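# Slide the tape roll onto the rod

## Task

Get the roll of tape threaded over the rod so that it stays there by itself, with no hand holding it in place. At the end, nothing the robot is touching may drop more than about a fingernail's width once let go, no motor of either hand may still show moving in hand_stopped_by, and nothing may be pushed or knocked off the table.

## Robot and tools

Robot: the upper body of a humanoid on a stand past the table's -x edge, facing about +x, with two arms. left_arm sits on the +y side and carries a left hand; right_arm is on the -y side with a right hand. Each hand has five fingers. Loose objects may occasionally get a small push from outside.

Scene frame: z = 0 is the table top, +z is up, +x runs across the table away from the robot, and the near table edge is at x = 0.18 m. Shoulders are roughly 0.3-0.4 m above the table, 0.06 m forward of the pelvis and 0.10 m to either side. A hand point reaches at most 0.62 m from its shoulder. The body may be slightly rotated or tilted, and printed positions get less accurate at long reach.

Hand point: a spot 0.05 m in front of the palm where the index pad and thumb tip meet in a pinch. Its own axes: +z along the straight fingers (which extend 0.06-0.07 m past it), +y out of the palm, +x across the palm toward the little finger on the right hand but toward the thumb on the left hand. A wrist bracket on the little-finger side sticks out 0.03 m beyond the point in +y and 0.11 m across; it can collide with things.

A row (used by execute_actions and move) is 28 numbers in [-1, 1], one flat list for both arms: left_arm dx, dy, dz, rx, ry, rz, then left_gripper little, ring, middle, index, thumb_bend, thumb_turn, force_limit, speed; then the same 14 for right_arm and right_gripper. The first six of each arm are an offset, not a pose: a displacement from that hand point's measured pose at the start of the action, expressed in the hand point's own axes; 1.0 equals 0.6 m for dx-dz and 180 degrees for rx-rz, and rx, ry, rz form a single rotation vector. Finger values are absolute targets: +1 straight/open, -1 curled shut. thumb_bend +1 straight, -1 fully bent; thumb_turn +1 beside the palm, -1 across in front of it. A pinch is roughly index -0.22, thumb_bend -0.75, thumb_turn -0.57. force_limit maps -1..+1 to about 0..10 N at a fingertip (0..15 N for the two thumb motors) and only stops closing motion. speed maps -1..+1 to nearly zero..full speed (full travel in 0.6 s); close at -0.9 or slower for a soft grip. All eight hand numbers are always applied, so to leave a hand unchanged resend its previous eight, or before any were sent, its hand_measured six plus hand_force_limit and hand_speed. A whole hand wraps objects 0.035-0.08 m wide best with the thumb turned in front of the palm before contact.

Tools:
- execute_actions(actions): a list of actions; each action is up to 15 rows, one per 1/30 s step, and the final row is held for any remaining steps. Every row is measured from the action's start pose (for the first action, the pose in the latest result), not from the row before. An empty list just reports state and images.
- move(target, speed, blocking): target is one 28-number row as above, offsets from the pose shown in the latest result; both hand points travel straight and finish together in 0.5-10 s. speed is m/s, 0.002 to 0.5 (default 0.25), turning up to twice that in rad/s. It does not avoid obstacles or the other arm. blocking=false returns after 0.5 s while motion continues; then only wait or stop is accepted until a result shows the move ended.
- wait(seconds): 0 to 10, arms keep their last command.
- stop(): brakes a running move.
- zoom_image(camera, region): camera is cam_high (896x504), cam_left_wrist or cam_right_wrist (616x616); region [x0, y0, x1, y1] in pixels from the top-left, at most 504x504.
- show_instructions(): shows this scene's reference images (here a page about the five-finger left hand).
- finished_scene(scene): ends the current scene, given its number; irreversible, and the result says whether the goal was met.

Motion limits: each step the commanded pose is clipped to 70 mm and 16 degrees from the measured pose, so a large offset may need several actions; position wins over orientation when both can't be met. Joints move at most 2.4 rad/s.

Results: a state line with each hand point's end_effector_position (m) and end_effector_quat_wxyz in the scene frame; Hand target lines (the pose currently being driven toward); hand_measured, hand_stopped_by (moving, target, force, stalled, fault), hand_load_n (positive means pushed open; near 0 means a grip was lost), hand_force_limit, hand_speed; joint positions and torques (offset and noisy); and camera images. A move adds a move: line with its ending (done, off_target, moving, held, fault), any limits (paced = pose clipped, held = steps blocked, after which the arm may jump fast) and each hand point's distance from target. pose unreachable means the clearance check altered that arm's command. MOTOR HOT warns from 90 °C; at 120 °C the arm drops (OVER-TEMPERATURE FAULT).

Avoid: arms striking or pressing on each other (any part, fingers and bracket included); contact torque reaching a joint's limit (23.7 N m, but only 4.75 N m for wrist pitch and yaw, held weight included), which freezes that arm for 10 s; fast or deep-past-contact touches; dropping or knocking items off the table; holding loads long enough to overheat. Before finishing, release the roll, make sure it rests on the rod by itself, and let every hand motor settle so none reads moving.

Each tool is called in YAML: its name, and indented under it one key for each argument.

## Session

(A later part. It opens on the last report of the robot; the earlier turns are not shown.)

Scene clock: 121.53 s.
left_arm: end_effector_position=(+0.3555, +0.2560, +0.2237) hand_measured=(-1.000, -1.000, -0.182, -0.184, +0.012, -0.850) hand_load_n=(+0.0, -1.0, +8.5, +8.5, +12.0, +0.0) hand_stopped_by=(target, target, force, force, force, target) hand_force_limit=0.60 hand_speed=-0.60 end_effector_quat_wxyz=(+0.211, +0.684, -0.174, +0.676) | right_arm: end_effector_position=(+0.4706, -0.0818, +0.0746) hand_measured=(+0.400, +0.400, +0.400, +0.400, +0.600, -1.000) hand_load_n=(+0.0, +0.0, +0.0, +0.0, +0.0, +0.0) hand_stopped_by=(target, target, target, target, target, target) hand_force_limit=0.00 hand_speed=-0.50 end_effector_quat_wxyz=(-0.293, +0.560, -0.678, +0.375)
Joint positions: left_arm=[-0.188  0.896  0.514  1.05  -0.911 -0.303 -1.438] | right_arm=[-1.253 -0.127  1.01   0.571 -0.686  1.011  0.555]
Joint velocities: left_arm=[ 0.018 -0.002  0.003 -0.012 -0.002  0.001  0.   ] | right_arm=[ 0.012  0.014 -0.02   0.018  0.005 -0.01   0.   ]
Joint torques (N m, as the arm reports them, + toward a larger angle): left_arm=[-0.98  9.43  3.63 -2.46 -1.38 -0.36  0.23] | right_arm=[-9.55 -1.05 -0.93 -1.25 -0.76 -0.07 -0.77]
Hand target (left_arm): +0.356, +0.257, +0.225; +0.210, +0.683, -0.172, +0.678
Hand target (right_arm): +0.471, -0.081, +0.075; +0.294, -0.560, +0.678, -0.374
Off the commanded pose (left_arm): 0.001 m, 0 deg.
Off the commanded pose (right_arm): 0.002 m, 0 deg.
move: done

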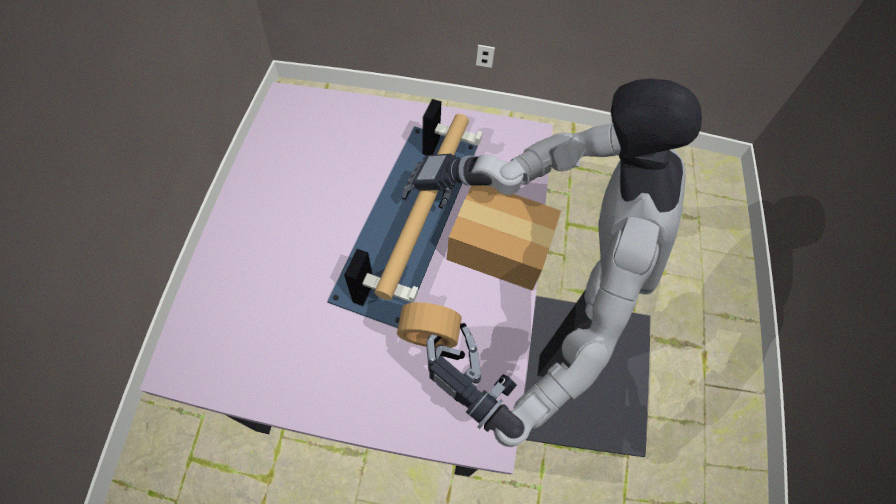

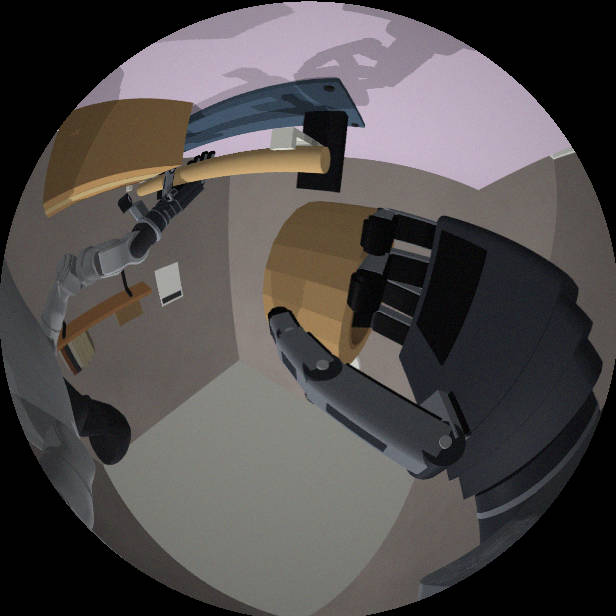

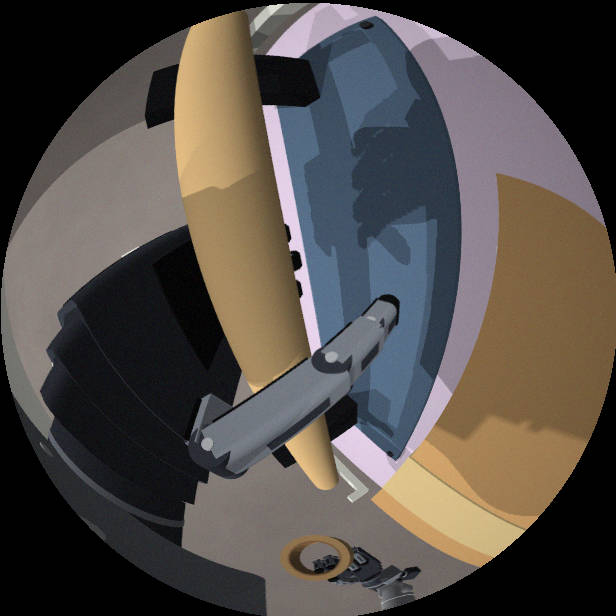

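move:
  target: [0,0,0,0,0,0,-1,-1,-0.5,-0.5,-0.45,-0.85,0.6,-0.6,0,0.003,0.002,0,-0.009,-0.006,-1,-1,-1,-1,0,-1,0.6,-0.5]

move:
  target: [0,0,0,0,0,0,-1,-1,-0.5,-0.5,-0.45,-0.85,0.6,-0.6,0.048,-0.106,-0.148,0,-0.062,-0.023,-1,-1,-1,-1,0,-1,0.6,-0.5]
  speed: 0.1

zoom_image:
  camera: "cam_right_wrist"
  region: [230,400,410,580]

Scene clock: 136.33 s.
left_arm: end_effector_position=(+0.3555, +0.2560, +0.2237) hand_measured=(-1.000, -1.000, -0.182, -0.184, +0.012, -0.850) hand_load_n=(+0.0, -1.0, +8.5, +8.5, +12.0, +0.0) hand_stopped_by=(target, target, force, force, force, target) hand_force_limit=0.60 hand_speed=-0.60 end_effector_quat_wxyz=(+0.211, +0.684, -0.174, +0.676) | right_arm: end_effector_position=(+0.4716, -0.0794, +0.0749) hand_measured=(-0.864, -0.836, -0.594, -0.836, +0.012, -1.000) hand_load_n=(+11.0, +7.0, +3.0, +11.5, +9.5, +4.5) hand_stopped_by=(force, force, force, force, stalled, target) hand_force_limit=0.60 hand_speed=-0.50 end_effector_quat_wxyz=(-0.303, +0.571, -0.669, +0.368)
Joint positions: left_arm=[-0.188  0.896  0.515  1.049 -0.911 -0.303 -1.438] | right_arm=[-1.244 -0.149  1.     0.552 -0.684  0.964  0.551]
Joint velocities: left_arm=[-0.002  0.    -0.006  0.002 -0.015  0.     0.   ] | right_arm=[0.005 0.    0.    0.002 0.    0.    0.   ]
Joint torques (N m, as the arm reports them, + toward a larger angle): left_arm=[-1.53  9.55  3.43 -2.24 -1.4  -0.48  0.1 ] | right_arm=[-9.18 -1.69 -0.5  -1.11 -1.01  0.02 -0.64]
Hand target (left_arm): +0.356, +0.256, +0.224; +0.211, +0.684, -0.174, +0.676
Hand target (right_arm): +0.471, -0.082, +0.072; +0.299, -0.572, +0.669, -0.369
Off the commanded pose (left_arm): 0.000 m, 0 deg.
Off the commanded pose (right_arm): 0.004 m, 1 deg.
move: off_target (right_arm)

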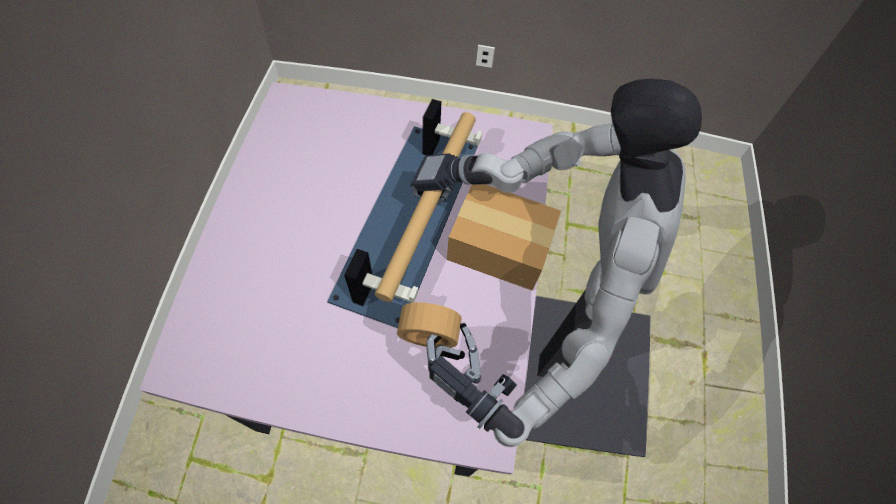

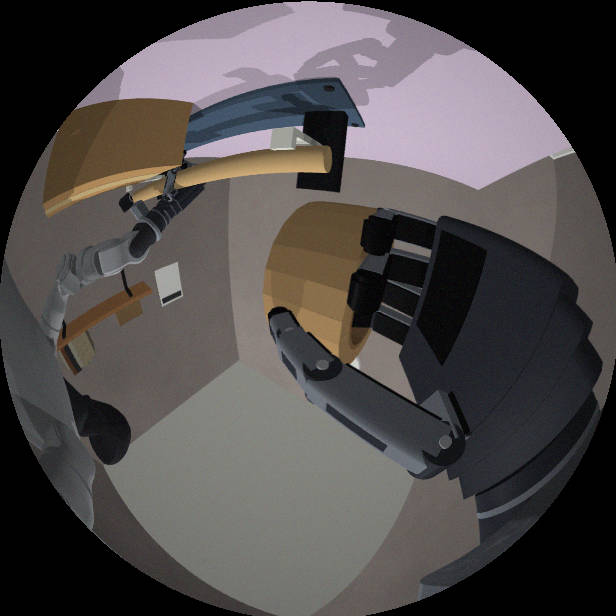

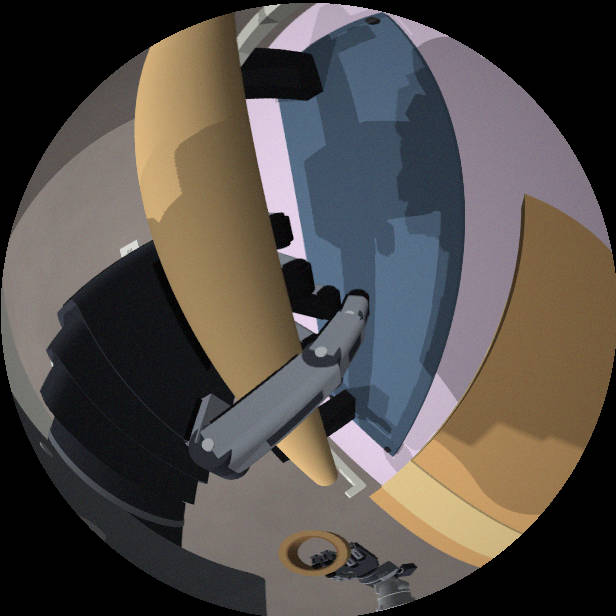

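Scene clock: 137.83 s.
left_arm: end_effector_position=(+0.3555, +0.2560, +0.2237) hand_measured=(-1.000, -1.000, -0.182, -0.184, +0.012, -0.850) hand_load_n=(+0.0, -1.0, +8.5, +8.5, +12.0, +0.0) hand_stopped_by=(target, target, force, force, force, target) hand_force_limit=0.60 hand_speed=-0.60 end_effector_quat_wxyz=(+0.211, +0.684, -0.174, +0.676) | right_arm: end_effector_position=(+0.4298, -0.0995, +0.1768) hand_measured=(-0.864, -0.836, -0.594, -0.836, +0.012, -1.000) hand_load_n=(+10.5, +6.5, +3.0, +12.0, +9.5, +4.5) hand_stopped_by=(force, force, force, force, stalled, target) hand_force_limit=0.60 hand_speed=-0.50 end_effector_quat_wxyz=(-0.354, +0.627, -0.617, +0.319)
Joint positions: left_arm=[-0.188  0.896  0.515  1.049 -0.911 -0.303 -1.438] | right_arm=[-1.329 -0.63   0.947 -0.165 -0.675  0.975  0.997]
Joint velocities: left_arm=[-0.009 -0.002  0.005 -0.003 -0.003  0.     0.   ] | right_arm=[ 0.005  0.    -0.009  0.005 -0.011  0.     0.002]
Joint torques (N m, as the arm reports them, + toward a larger angle): left_arm=[-1.17  9.46  3.29 -2.03 -1.22 -0.5   0.12] | right_arm=[-9.64 -2.55 -2.85 -0.84 -1.25  0.   -0.83]
Hand target (left_arm): +0.356, +0.256, +0.224; +0.211, +0.684, -0.174, +0.676
Hand target (right_arm): +0.428, -0.098, +0.176; -0.353, +0.629, -0.617, +0.315
Off the commanded pose (left_arm): 0.000 m, 0 deg.
Off the commanded pose (right_arm): 0.002 m, 0 deg.
move: done

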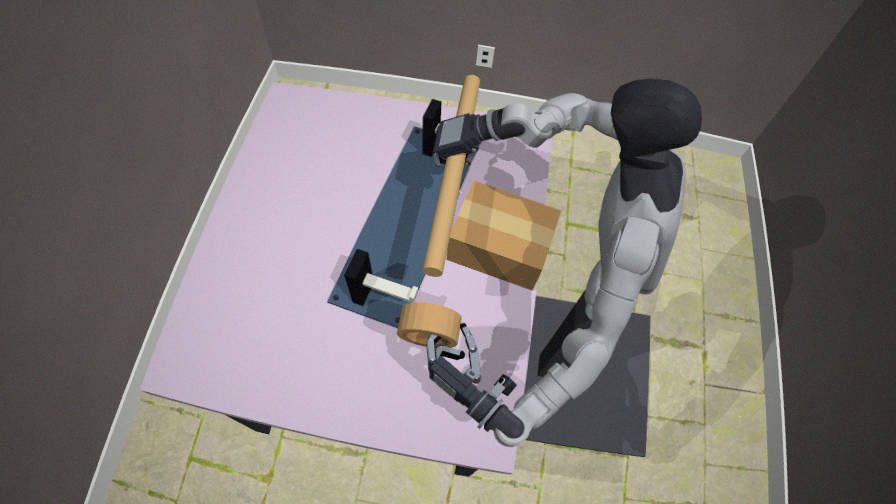

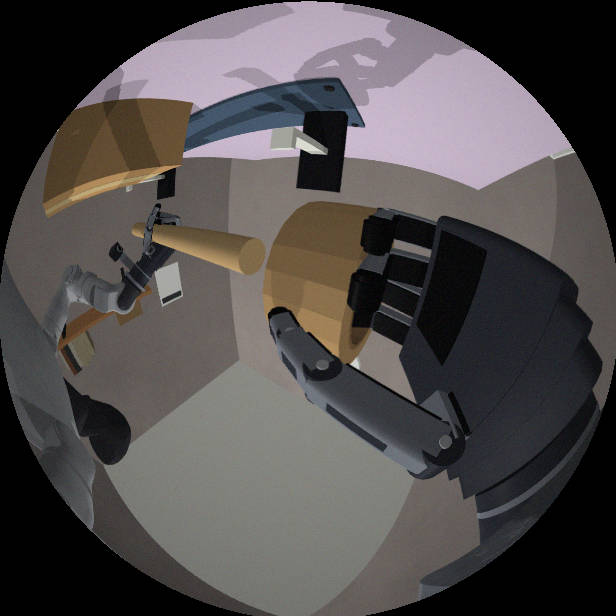

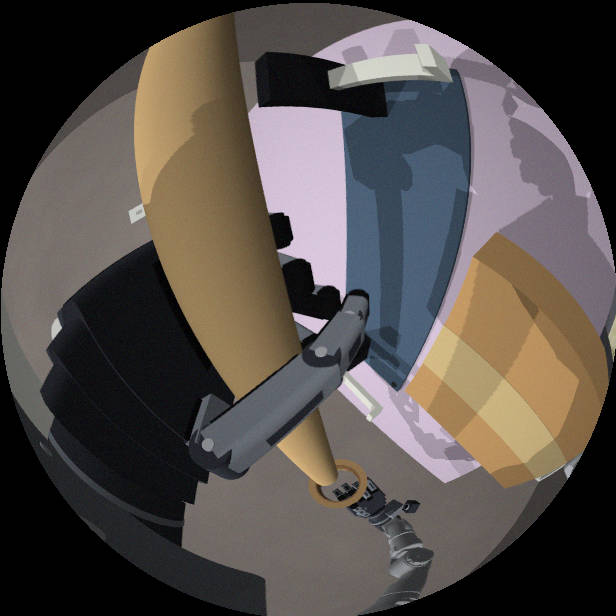

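Region (230, 400, 410, 580) of cam_right_wrist's 616x616 image, scaled by 2.800, with more detail than that image has.

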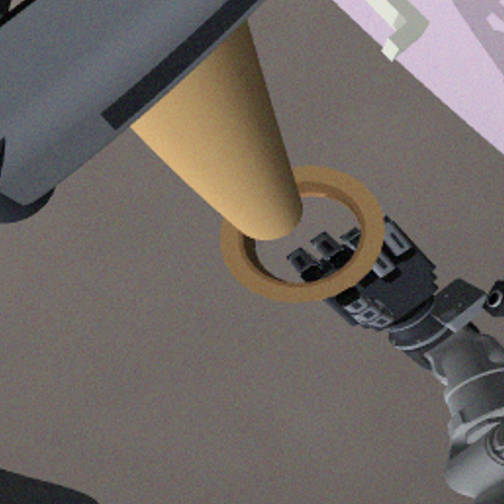

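move:
  target: [0.005,0.093,0.043,0.008,0,0,-1,-1,-0.5,-0.5,-0.45,-0.85,0.6,-0.6,0,0,0,0,0,0,-1,-1,-1,-1,0,-1,0.6,-0.5]
  speed: 0.12

zoom_image:
  camera: "cam_right_wrist"
  region: [250,400,410,560]

zoom_image:
  camera: "cam_high"
  region: [370,200,530,360]

Scene clock: 149.60 s.
left_arm: end_effector_position=(+0.3497, +0.1961, +0.2295) hand_measured=(-1.000, -1.000, -0.182, -0.184, +0.012, -0.850) hand_load_n=(+0.0, -1.0, +8.5, +8.5, +12.0, +0.0) hand_stopped_by=(target, target, force, force, force, target) hand_force_limit=0.60 hand_speed=-0.60 end_effector_quat_wxyz=(+0.200, +0.685, -0.165, +0.681) | right_arm: end_effector_position=(+0.4298, -0.0995, +0.1767) hand_measured=(-0.864, -0.836, -0.594, -0.836, +0.012, -1.000) hand_load_n=(+10.5, +6.5, +3.0, +12.0, +9.5, +4.5) hand_stopped_by=(force, force, force, force, stalled, target) hand_force_limit=0.60 hand_speed=-0.50 end_effector_quat_wxyz=(-0.354, +0.627, -0.617, +0.319)
Joint positions: left_arm=[ 0.176  0.719  0.5    0.246 -0.926 -0.165 -0.951] | right_arm=[-1.329 -0.63   0.947 -0.165 -0.675  0.975  0.997]
Joint velocities: left_arm=[ 0.    -0.011  0.    -0.012  0.006  0.     0.002] | right_arm=[ 0.005  0.002  0.    -0.005 -0.008  0.     0.   ]
Joint torques (N m, as the arm reports them, + toward a larger angle): left_arm=[-0.38  6.93  4.37 -2.67 -1.2  -0.95  0.2 ] | right_arm=[-9.79 -2.63 -2.87 -0.85 -1.33  0.07 -0.88]
Hand target (left_arm): +0.350, +0.195, +0.228; +0.200, +0.687, -0.166, +0.679
Hand target (right_arm): +0.430, -0.099, +0.177; -0.354, +0.627, -0.617, +0.319
Off the commanded pose (left_arm): 0.002 m, 0 deg.
Off the commanded pose (right_arm): 0.000 m, 0 deg.
move: done

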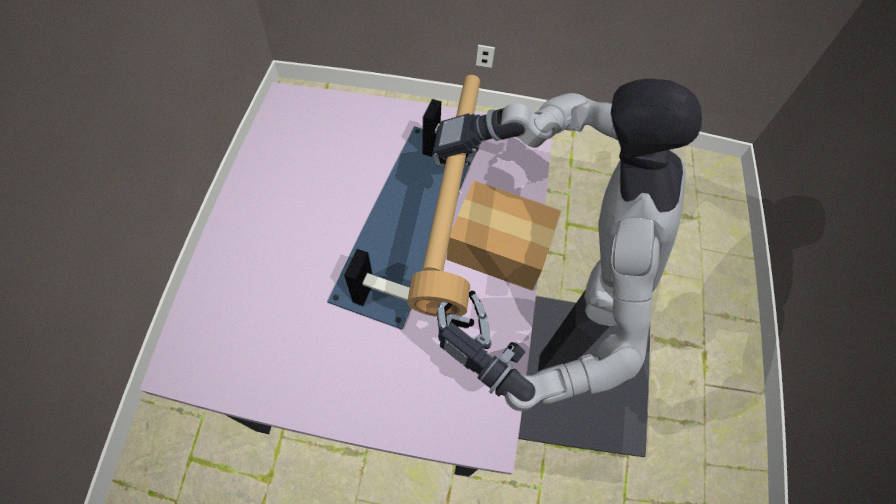

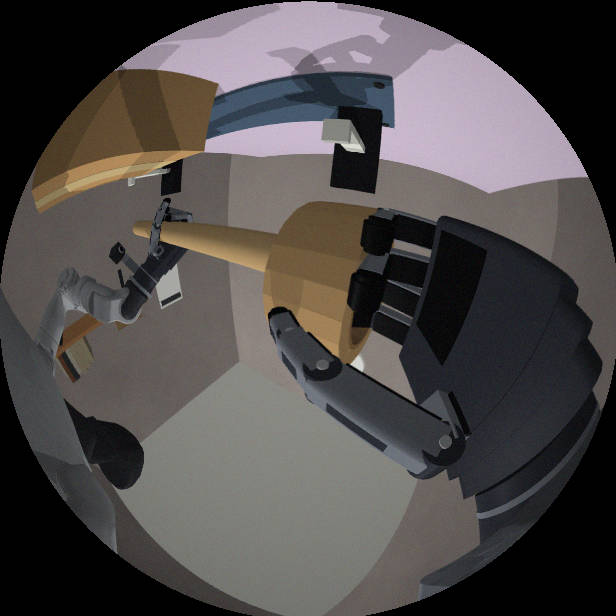

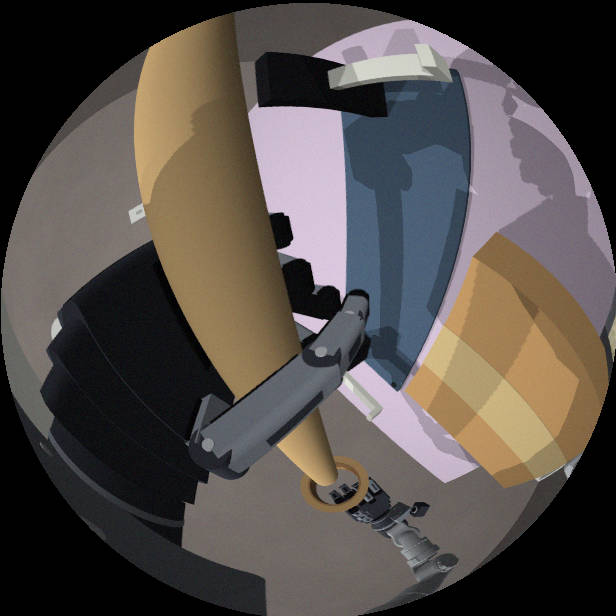

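Region (250, 400, 410, 560) of cam_right_wrist's 616x616 image, scaled by 3.150, with more detail than that image has.

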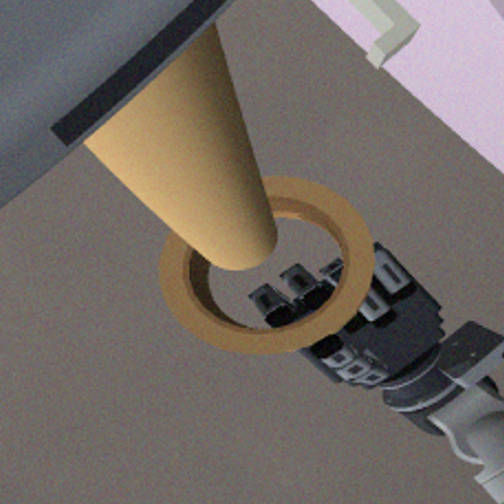

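Region (370, 200, 530, 360) of cam_high's 896x504 image, scaled by 3.150, with more detail than that image has.

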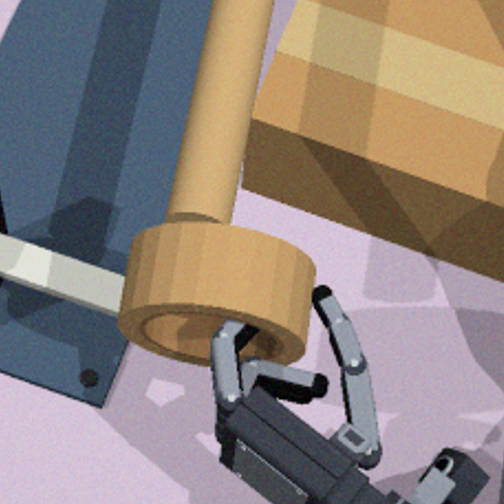

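Looks aligned. Slide 6 cm.

move:
  target: [-0.005,0.089,0.047,0,0,0,-1,-1,-0.5,-0.5,-0.45,-0.85,0.6,-0.6,0,0,0,0,0,0,-1,-1,-1,-1,0,-1,0.6,-0.5]
  speed: 0.05

zoom_image:
  camera: "cam_high"
  region: [370,180,530,340]

Scene clock: 161.07 s.
left_arm: end_effector_position=(+0.3501, +0.1380, +0.2307) hand_measured=(-1.000, -1.000, -0.182, -0.184, +0.012, -0.850) hand_load_n=(+0.0, -1.0, +8.5, +8.0, +12.0, +0.0) hand_stopped_by=(target, target, force, force, force, target) hand_force_limit=0.60 hand_speed=-0.60 end_effector_quat_wxyz=(+0.196, +0.684, -0.162, +0.684) | right_arm: end_effector_position=(+0.4295, -0.0991, +0.1765) hand_measured=(-0.864, -0.836, -0.594, -0.836, +0.012, -1.000) hand_load_n=(+10.5, +6.5, +3.0, +12.0, +9.5, +4.5) hand_stopped_by=(force, force, force, force, stalled, target) hand_force_limit=0.60 hand_speed=-0.50 end_effector_quat_wxyz=(-0.354, +0.628, -0.616, +0.319)
Joint positions: left_arm=[ 0.257  0.639  0.377 -0.103 -0.854 -0.138 -0.648] | right_arm=[-1.329 -0.63   0.947 -0.166 -0.675  0.972  0.998]
Joint velocities: left_arm=[ 0.017 -0.009 -0.014  0.003 -0.028  0.     0.002] | right_arm=[-0.003 -0.002 -0.012 -0.003 -0.009  0.     0.002]
Joint torques (N m, as the arm reports them, + toward a larger angle): left_arm=[-0.18  5.09  3.93 -2.86 -0.57 -1.34  0.05] | right_arm=[-9.82 -2.46 -3.   -0.88 -1.09  0.13 -0.9 ]
Hand target (left_arm): +0.348, +0.136, +0.229; +0.198, +0.685, -0.167, +0.681
Hand target (right_arm): +0.430, -0.099, +0.177; -0.354, +0.627, -0.617, +0.319
Off the commanded pose (left_arm): 0.004 m, 1 deg.
Off the commanded pose (right_arm): 0.001 m, 0 deg.
move: off_target (left_arm)

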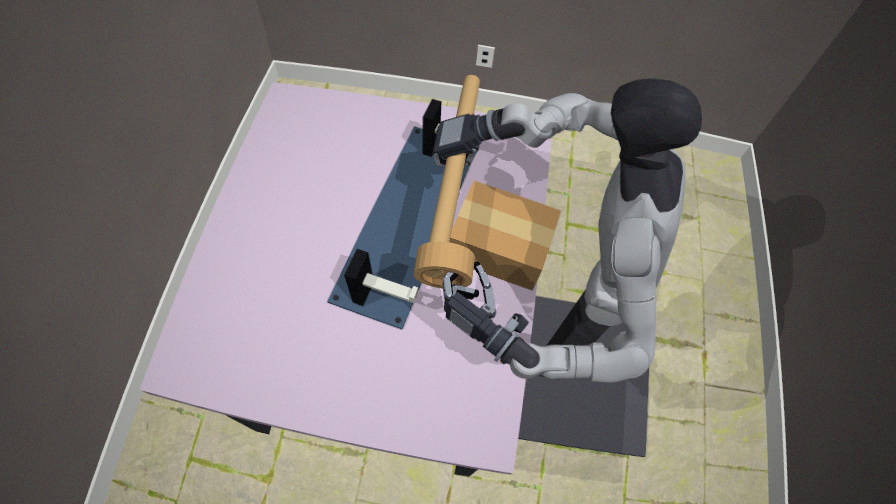

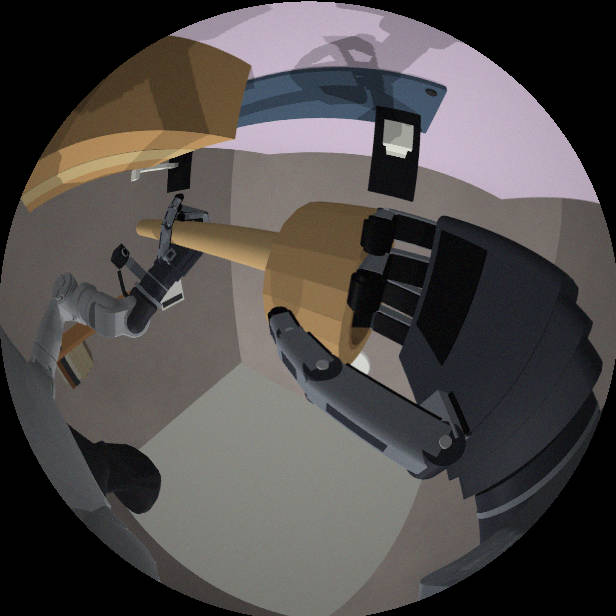

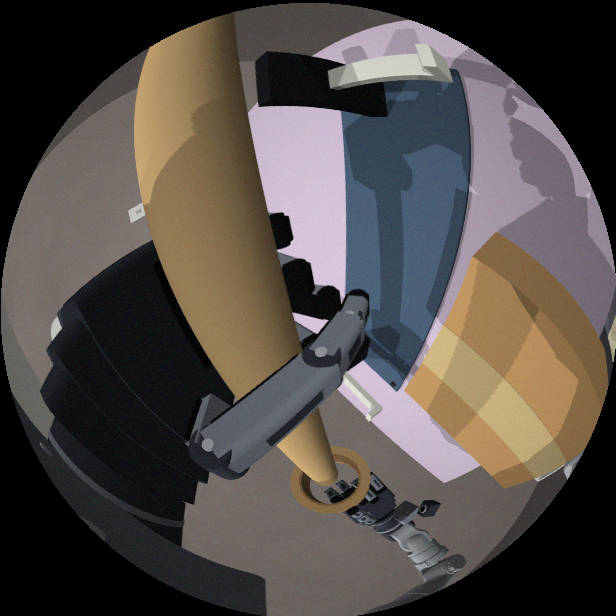

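Region (370, 180, 530, 340) of cam_high's 896x504 image, scaled by 3.150, with more detail than that image has.

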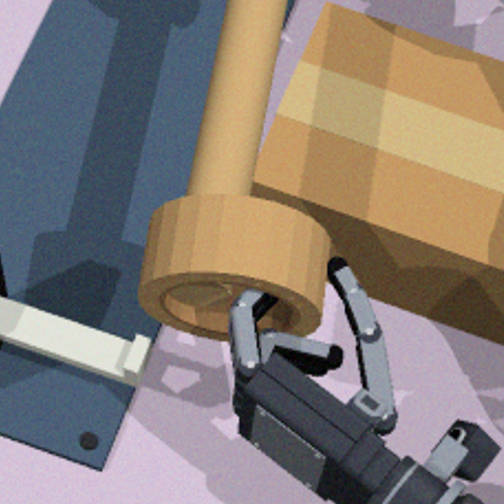

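move:
  target: [-0.011,0.145,0.075,0,0,0,-1,-1,-0.5,-0.5,-0.45,-0.85,0.6,-0.6,0,0,0,0,0,0,-1,-1,-1,-1,0,-1,0.6,-0.5]
  speed: 0.06

zoom_image:
  camera: "cam_high"
  region: [380,130,560,310]

Scene clock: 169.77 s.
left_arm: end_effector_position=(+0.3504, +0.0433, +0.2286) hand_measured=(-1.000, -1.000, -0.182, -0.184, +0.012, -0.850) hand_load_n=(+0.0, -0.5, +9.0, +8.0, +12.0, +0.0) hand_stopped_by=(target, target, force, force, force, target) hand_force_limit=0.60 hand_speed=-0.60 end_effector_quat_wxyz=(+0.190, +0.685, -0.158, +0.685) | right_arm: end_effector_position=(+0.4284, -0.0988, +0.1750) hand_measured=(-0.864, -0.836, -0.594, -0.836, +0.012, -1.000) hand_load_n=(+10.5, +6.5, +3.0, +12.0, +9.5, +4.5) hand_stopped_by=(force, force, force, force, stalled, target) hand_force_limit=0.60 hand_speed=-0.50 end_effector_quat_wxyz=(-0.352, +0.631, -0.615, +0.317)
Joint positions: left_arm=[ 0.216  0.534  0.075 -0.45  -0.623 -0.04  -0.206] | right_arm=[-1.326 -0.63   0.947 -0.166 -0.675  0.968  1.002]
Joint velocities: left_arm=[-0.002  0.    -0.012  0.005  0.015  0.     0.009] | right_arm=[ 0.006 -0.002  0.    -0.009  0.008  0.     0.   ]
Joint torques (N m, as the arm reports them, + toward a larger angle): left_arm=[-0.88  3.46  2.89 -3.61 -0.04 -1.48 -0.08] | right_arm=[-9.73 -2.43 -2.88 -0.4  -1.06  0.18 -0.97]
Hand target (left_arm): +0.348, +0.039, +0.229; +0.194, +0.683, -0.165, +0.685
Hand target (right_arm): +0.429, -0.099, +0.177; -0.354, +0.628, -0.616, +0.319
Off the commanded pose (left_arm): 0.005 m, 1 deg.
Off the commanded pose (right_arm): 0.002 m, 0 deg.
move: off_target (left_arm)

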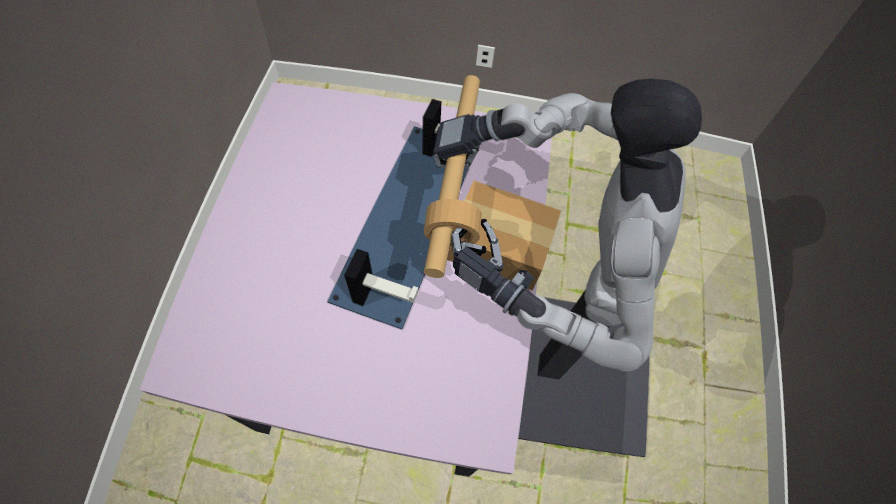

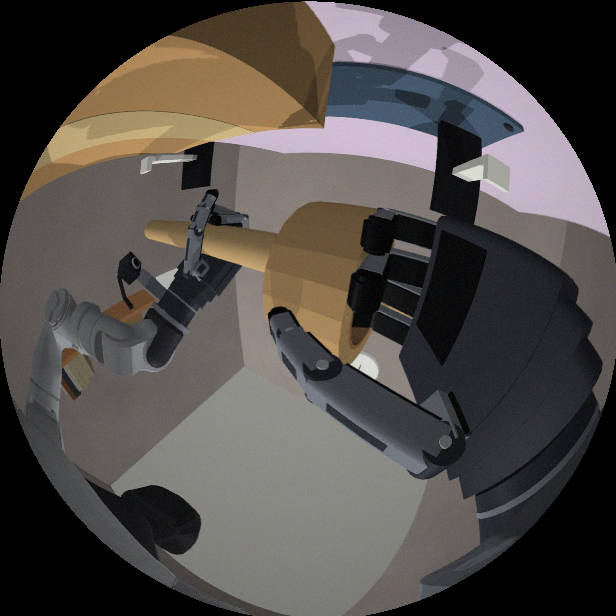

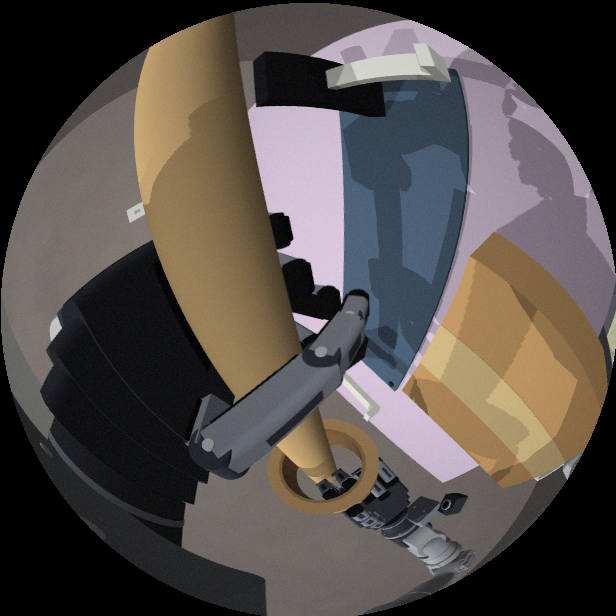

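Region (380, 130, 560, 310) of cam_high's 896x504 image, scaled by 2.800, with more detail than that image has.

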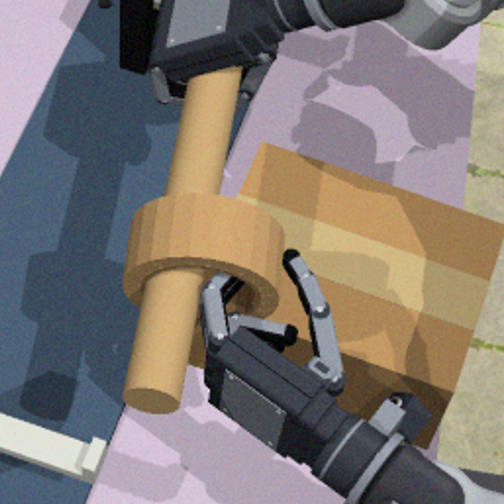

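move:
  target: [-0.046,-0.031,-0.012,0,0.121,0.068,-1,-1,-0.5,-0.5,-0.45,-0.85,0.6,-0.6,-0.033,-0.006,-0.002,0,0,0,-1,-1,-1,-1,0,-1,0.6,-0.5]
  speed: 0.15

move:
  target: [0,0,0,0,0,0,-1,-1,0.1,0.1,0.3,-0.85,0.6,-0.7,0,-0.004,-0.002,0,0,0,-1,-1,-1,-1,0,-1,0.6,-0.5]

zoom_image:
  camera: "cam_right_wrist"
  region: [250,380,490,600]

Scene clock: 186.30 s.
left_arm: end_effector_position=(+0.3539, +0.0603, +0.1988) hand_measured=(-1.000, -1.000, -0.182, -0.184, +0.012, -0.850) hand_load_n=(+0.0, +0.0, +7.0, +12.0, +10.0, +2.0) hand_stopped_by=(target, target, force, force, force, target) hand_force_limit=0.60 hand_speed=-0.60 end_effector_quat_wxyz=(+0.144, +0.527, -0.193, +0.815) | right_arm: end_effector_position=(+0.4262, -0.0816, +0.1736) hand_measured=(-0.864, -0.836, -0.594, -0.836, +0.012, -1.000) hand_load_n=(+9.5, +6.5, +3.0, +12.5, +9.5, +4.5) hand_stopped_by=(force, force, force, force, stalled, target) hand_force_limit=0.60 hand_speed=-0.50 end_effector_quat_wxyz=(-0.344, +0.634, -0.617, +0.315)
Joint positions: left_arm=[-0.134  0.292  0.095  0.501 -0.505 -0.97  -0.626] | right_arm=[-1.38  -0.565  1.015 -0.143 -0.689  1.044  1.027]
Joint velocities: left_arm=[ 0.011  0.    -0.005  0.015  0.    -0.013 -0.011] | right_arm=[ 0.003 -0.006  0.012  0.009 -0.008  0.     0.   ]
Joint torques (N m, as the arm reports them, + toward a larger angle): left_arm=[-1.77  3.24  2.03 -2.27 -0.46 -1.12  0.09] | right_arm=[-10.87  -1.75  -3.18  -1.26  -1.4    0.06  -0.93]
Hand target (left_arm): +0.353, +0.059, +0.200; +0.146, +0.523, -0.194, +0.817
Hand target (right_arm): +0.428, -0.079, +0.179; -0.351, +0.631, -0.615, +0.317
Off the commanded pose (left_arm): 0.002 m, 1 deg.
Off the commanded pose (right_arm): 0.007 m, 1 deg.
move: off_target (right_arm)

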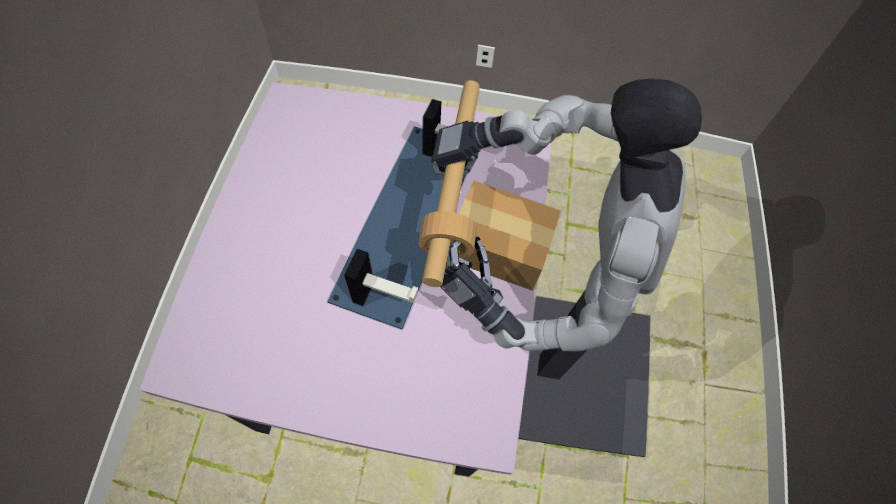

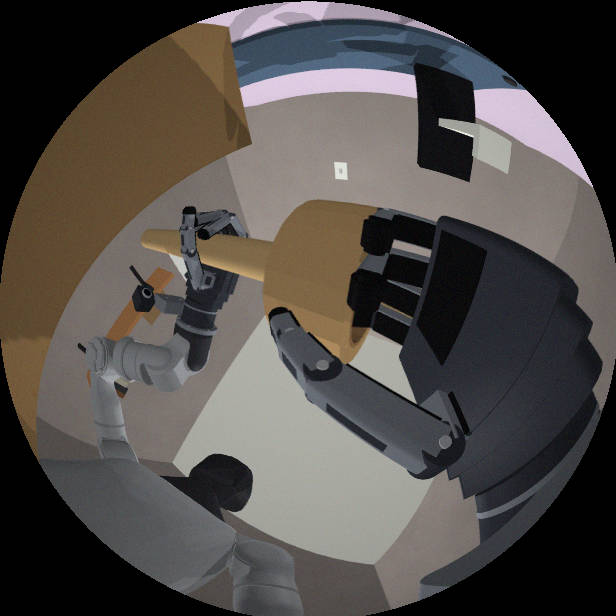

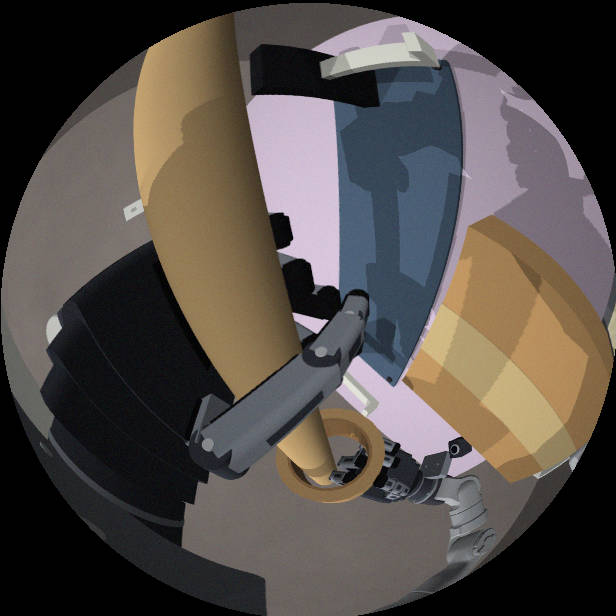

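Scene clock: 187.50 s.
left_arm: end_effector_position=(+0.3520, +0.0585, +0.1969) hand_measured=(-1.000, -1.000, +0.100, +0.100, +0.300, -0.850) hand_load_n=(+0.0, +0.0, +0.0, -1.0, +0.0, +0.0) hand_stopped_by=(target, target, target, target, target, target) hand_force_limit=0.60 hand_speed=-0.70 end_effector_quat_wxyz=(+0.148, +0.528, -0.196, +0.813) | right_arm: end_effector_position=(+0.4271, -0.0836, +0.1741) hand_measured=(-0.864, -0.836, -0.594, -0.834, +0.012, -1.000) hand_load_n=(+9.0, +6.0, +3.0, +13.0, +9.5, +5.0) hand_stopped_by=(force, force, force, force, stalled, target) hand_force_limit=0.60 hand_speed=-0.50 end_effector_quat_wxyz=(-0.342, +0.632, -0.620, +0.316)
Joint positions: left_arm=[-0.131  0.288  0.093  0.501 -0.503 -0.969 -0.634] | right_arm=[-1.384 -0.565  1.015 -0.137 -0.689  1.049  1.031]
Joint velocities: left_arm=[-0.003 -0.012 -0.005 -0.003  0.002  0.     0.   ] | right_arm=[-0.021  0.    -0.006 -0.005  0.011  0.     0.   ]
Joint torques (N m, as the arm reports them, + toward a larger angle): left_arm=[-2.13  3.3   2.7  -2.94 -0.7  -1.03  0.58] | right_arm=[-9.62 -2.81 -2.44 -1.23 -1.21 -0.13 -0.61]
Hand target (left_arm): +0.354, +0.060, +0.199; +0.144, +0.527, -0.193, +0.815
Hand target (right_arm): +0.427, -0.082, +0.176; -0.344, +0.634, -0.617, +0.315
Off the commanded pose (left_arm): 0.003 m, 1 deg.
Off the commanded pose (right_arm): 0.003 m, 1 deg.
move: done

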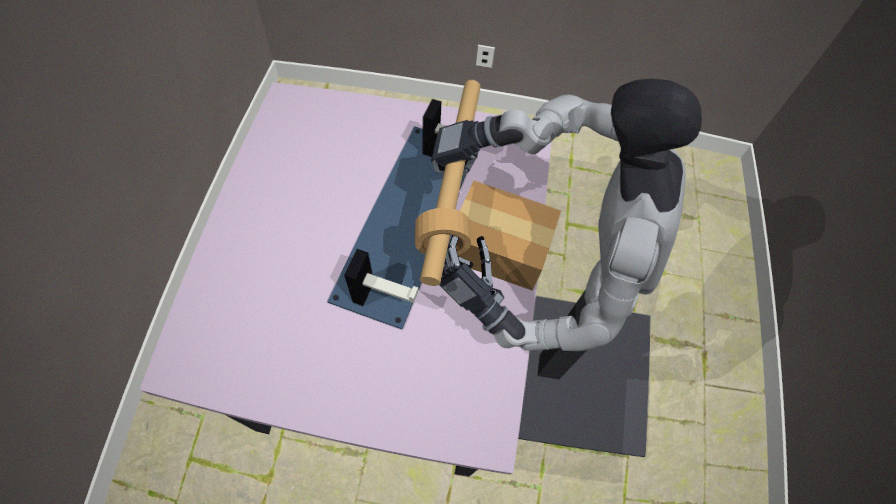

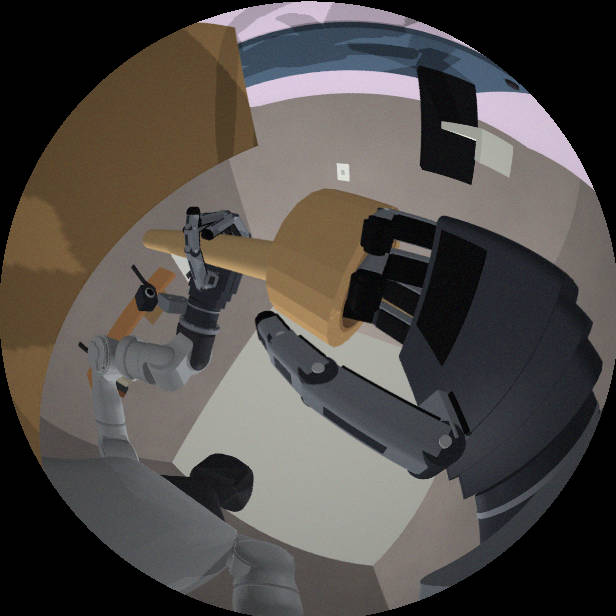

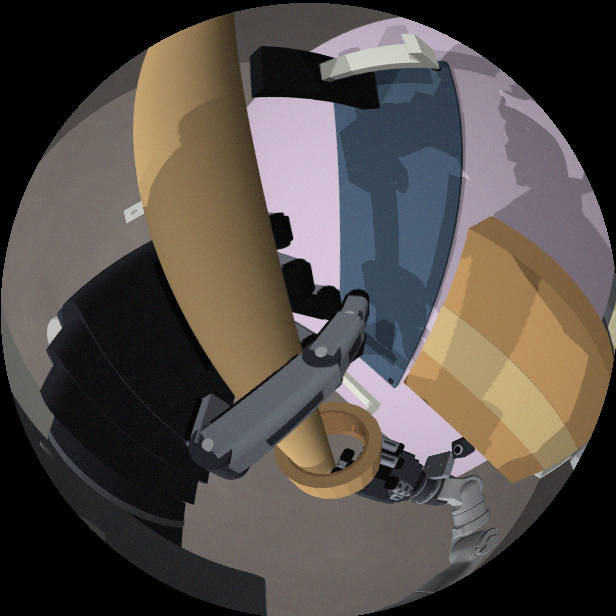

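Region (250, 380, 490, 600) of cam_right_wrist's 616x616 image, scaled by 2.100, with more detail than that image has; it fills the top 462 rows of this view, and the rest is white.

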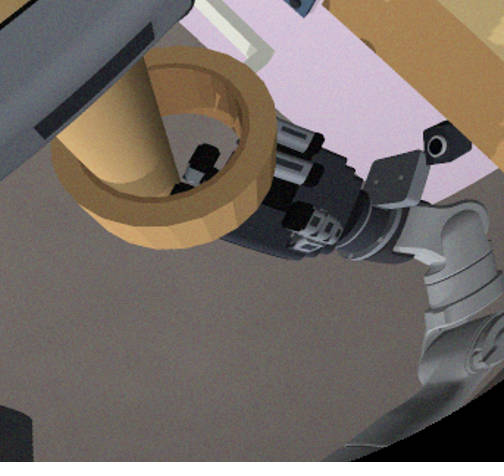

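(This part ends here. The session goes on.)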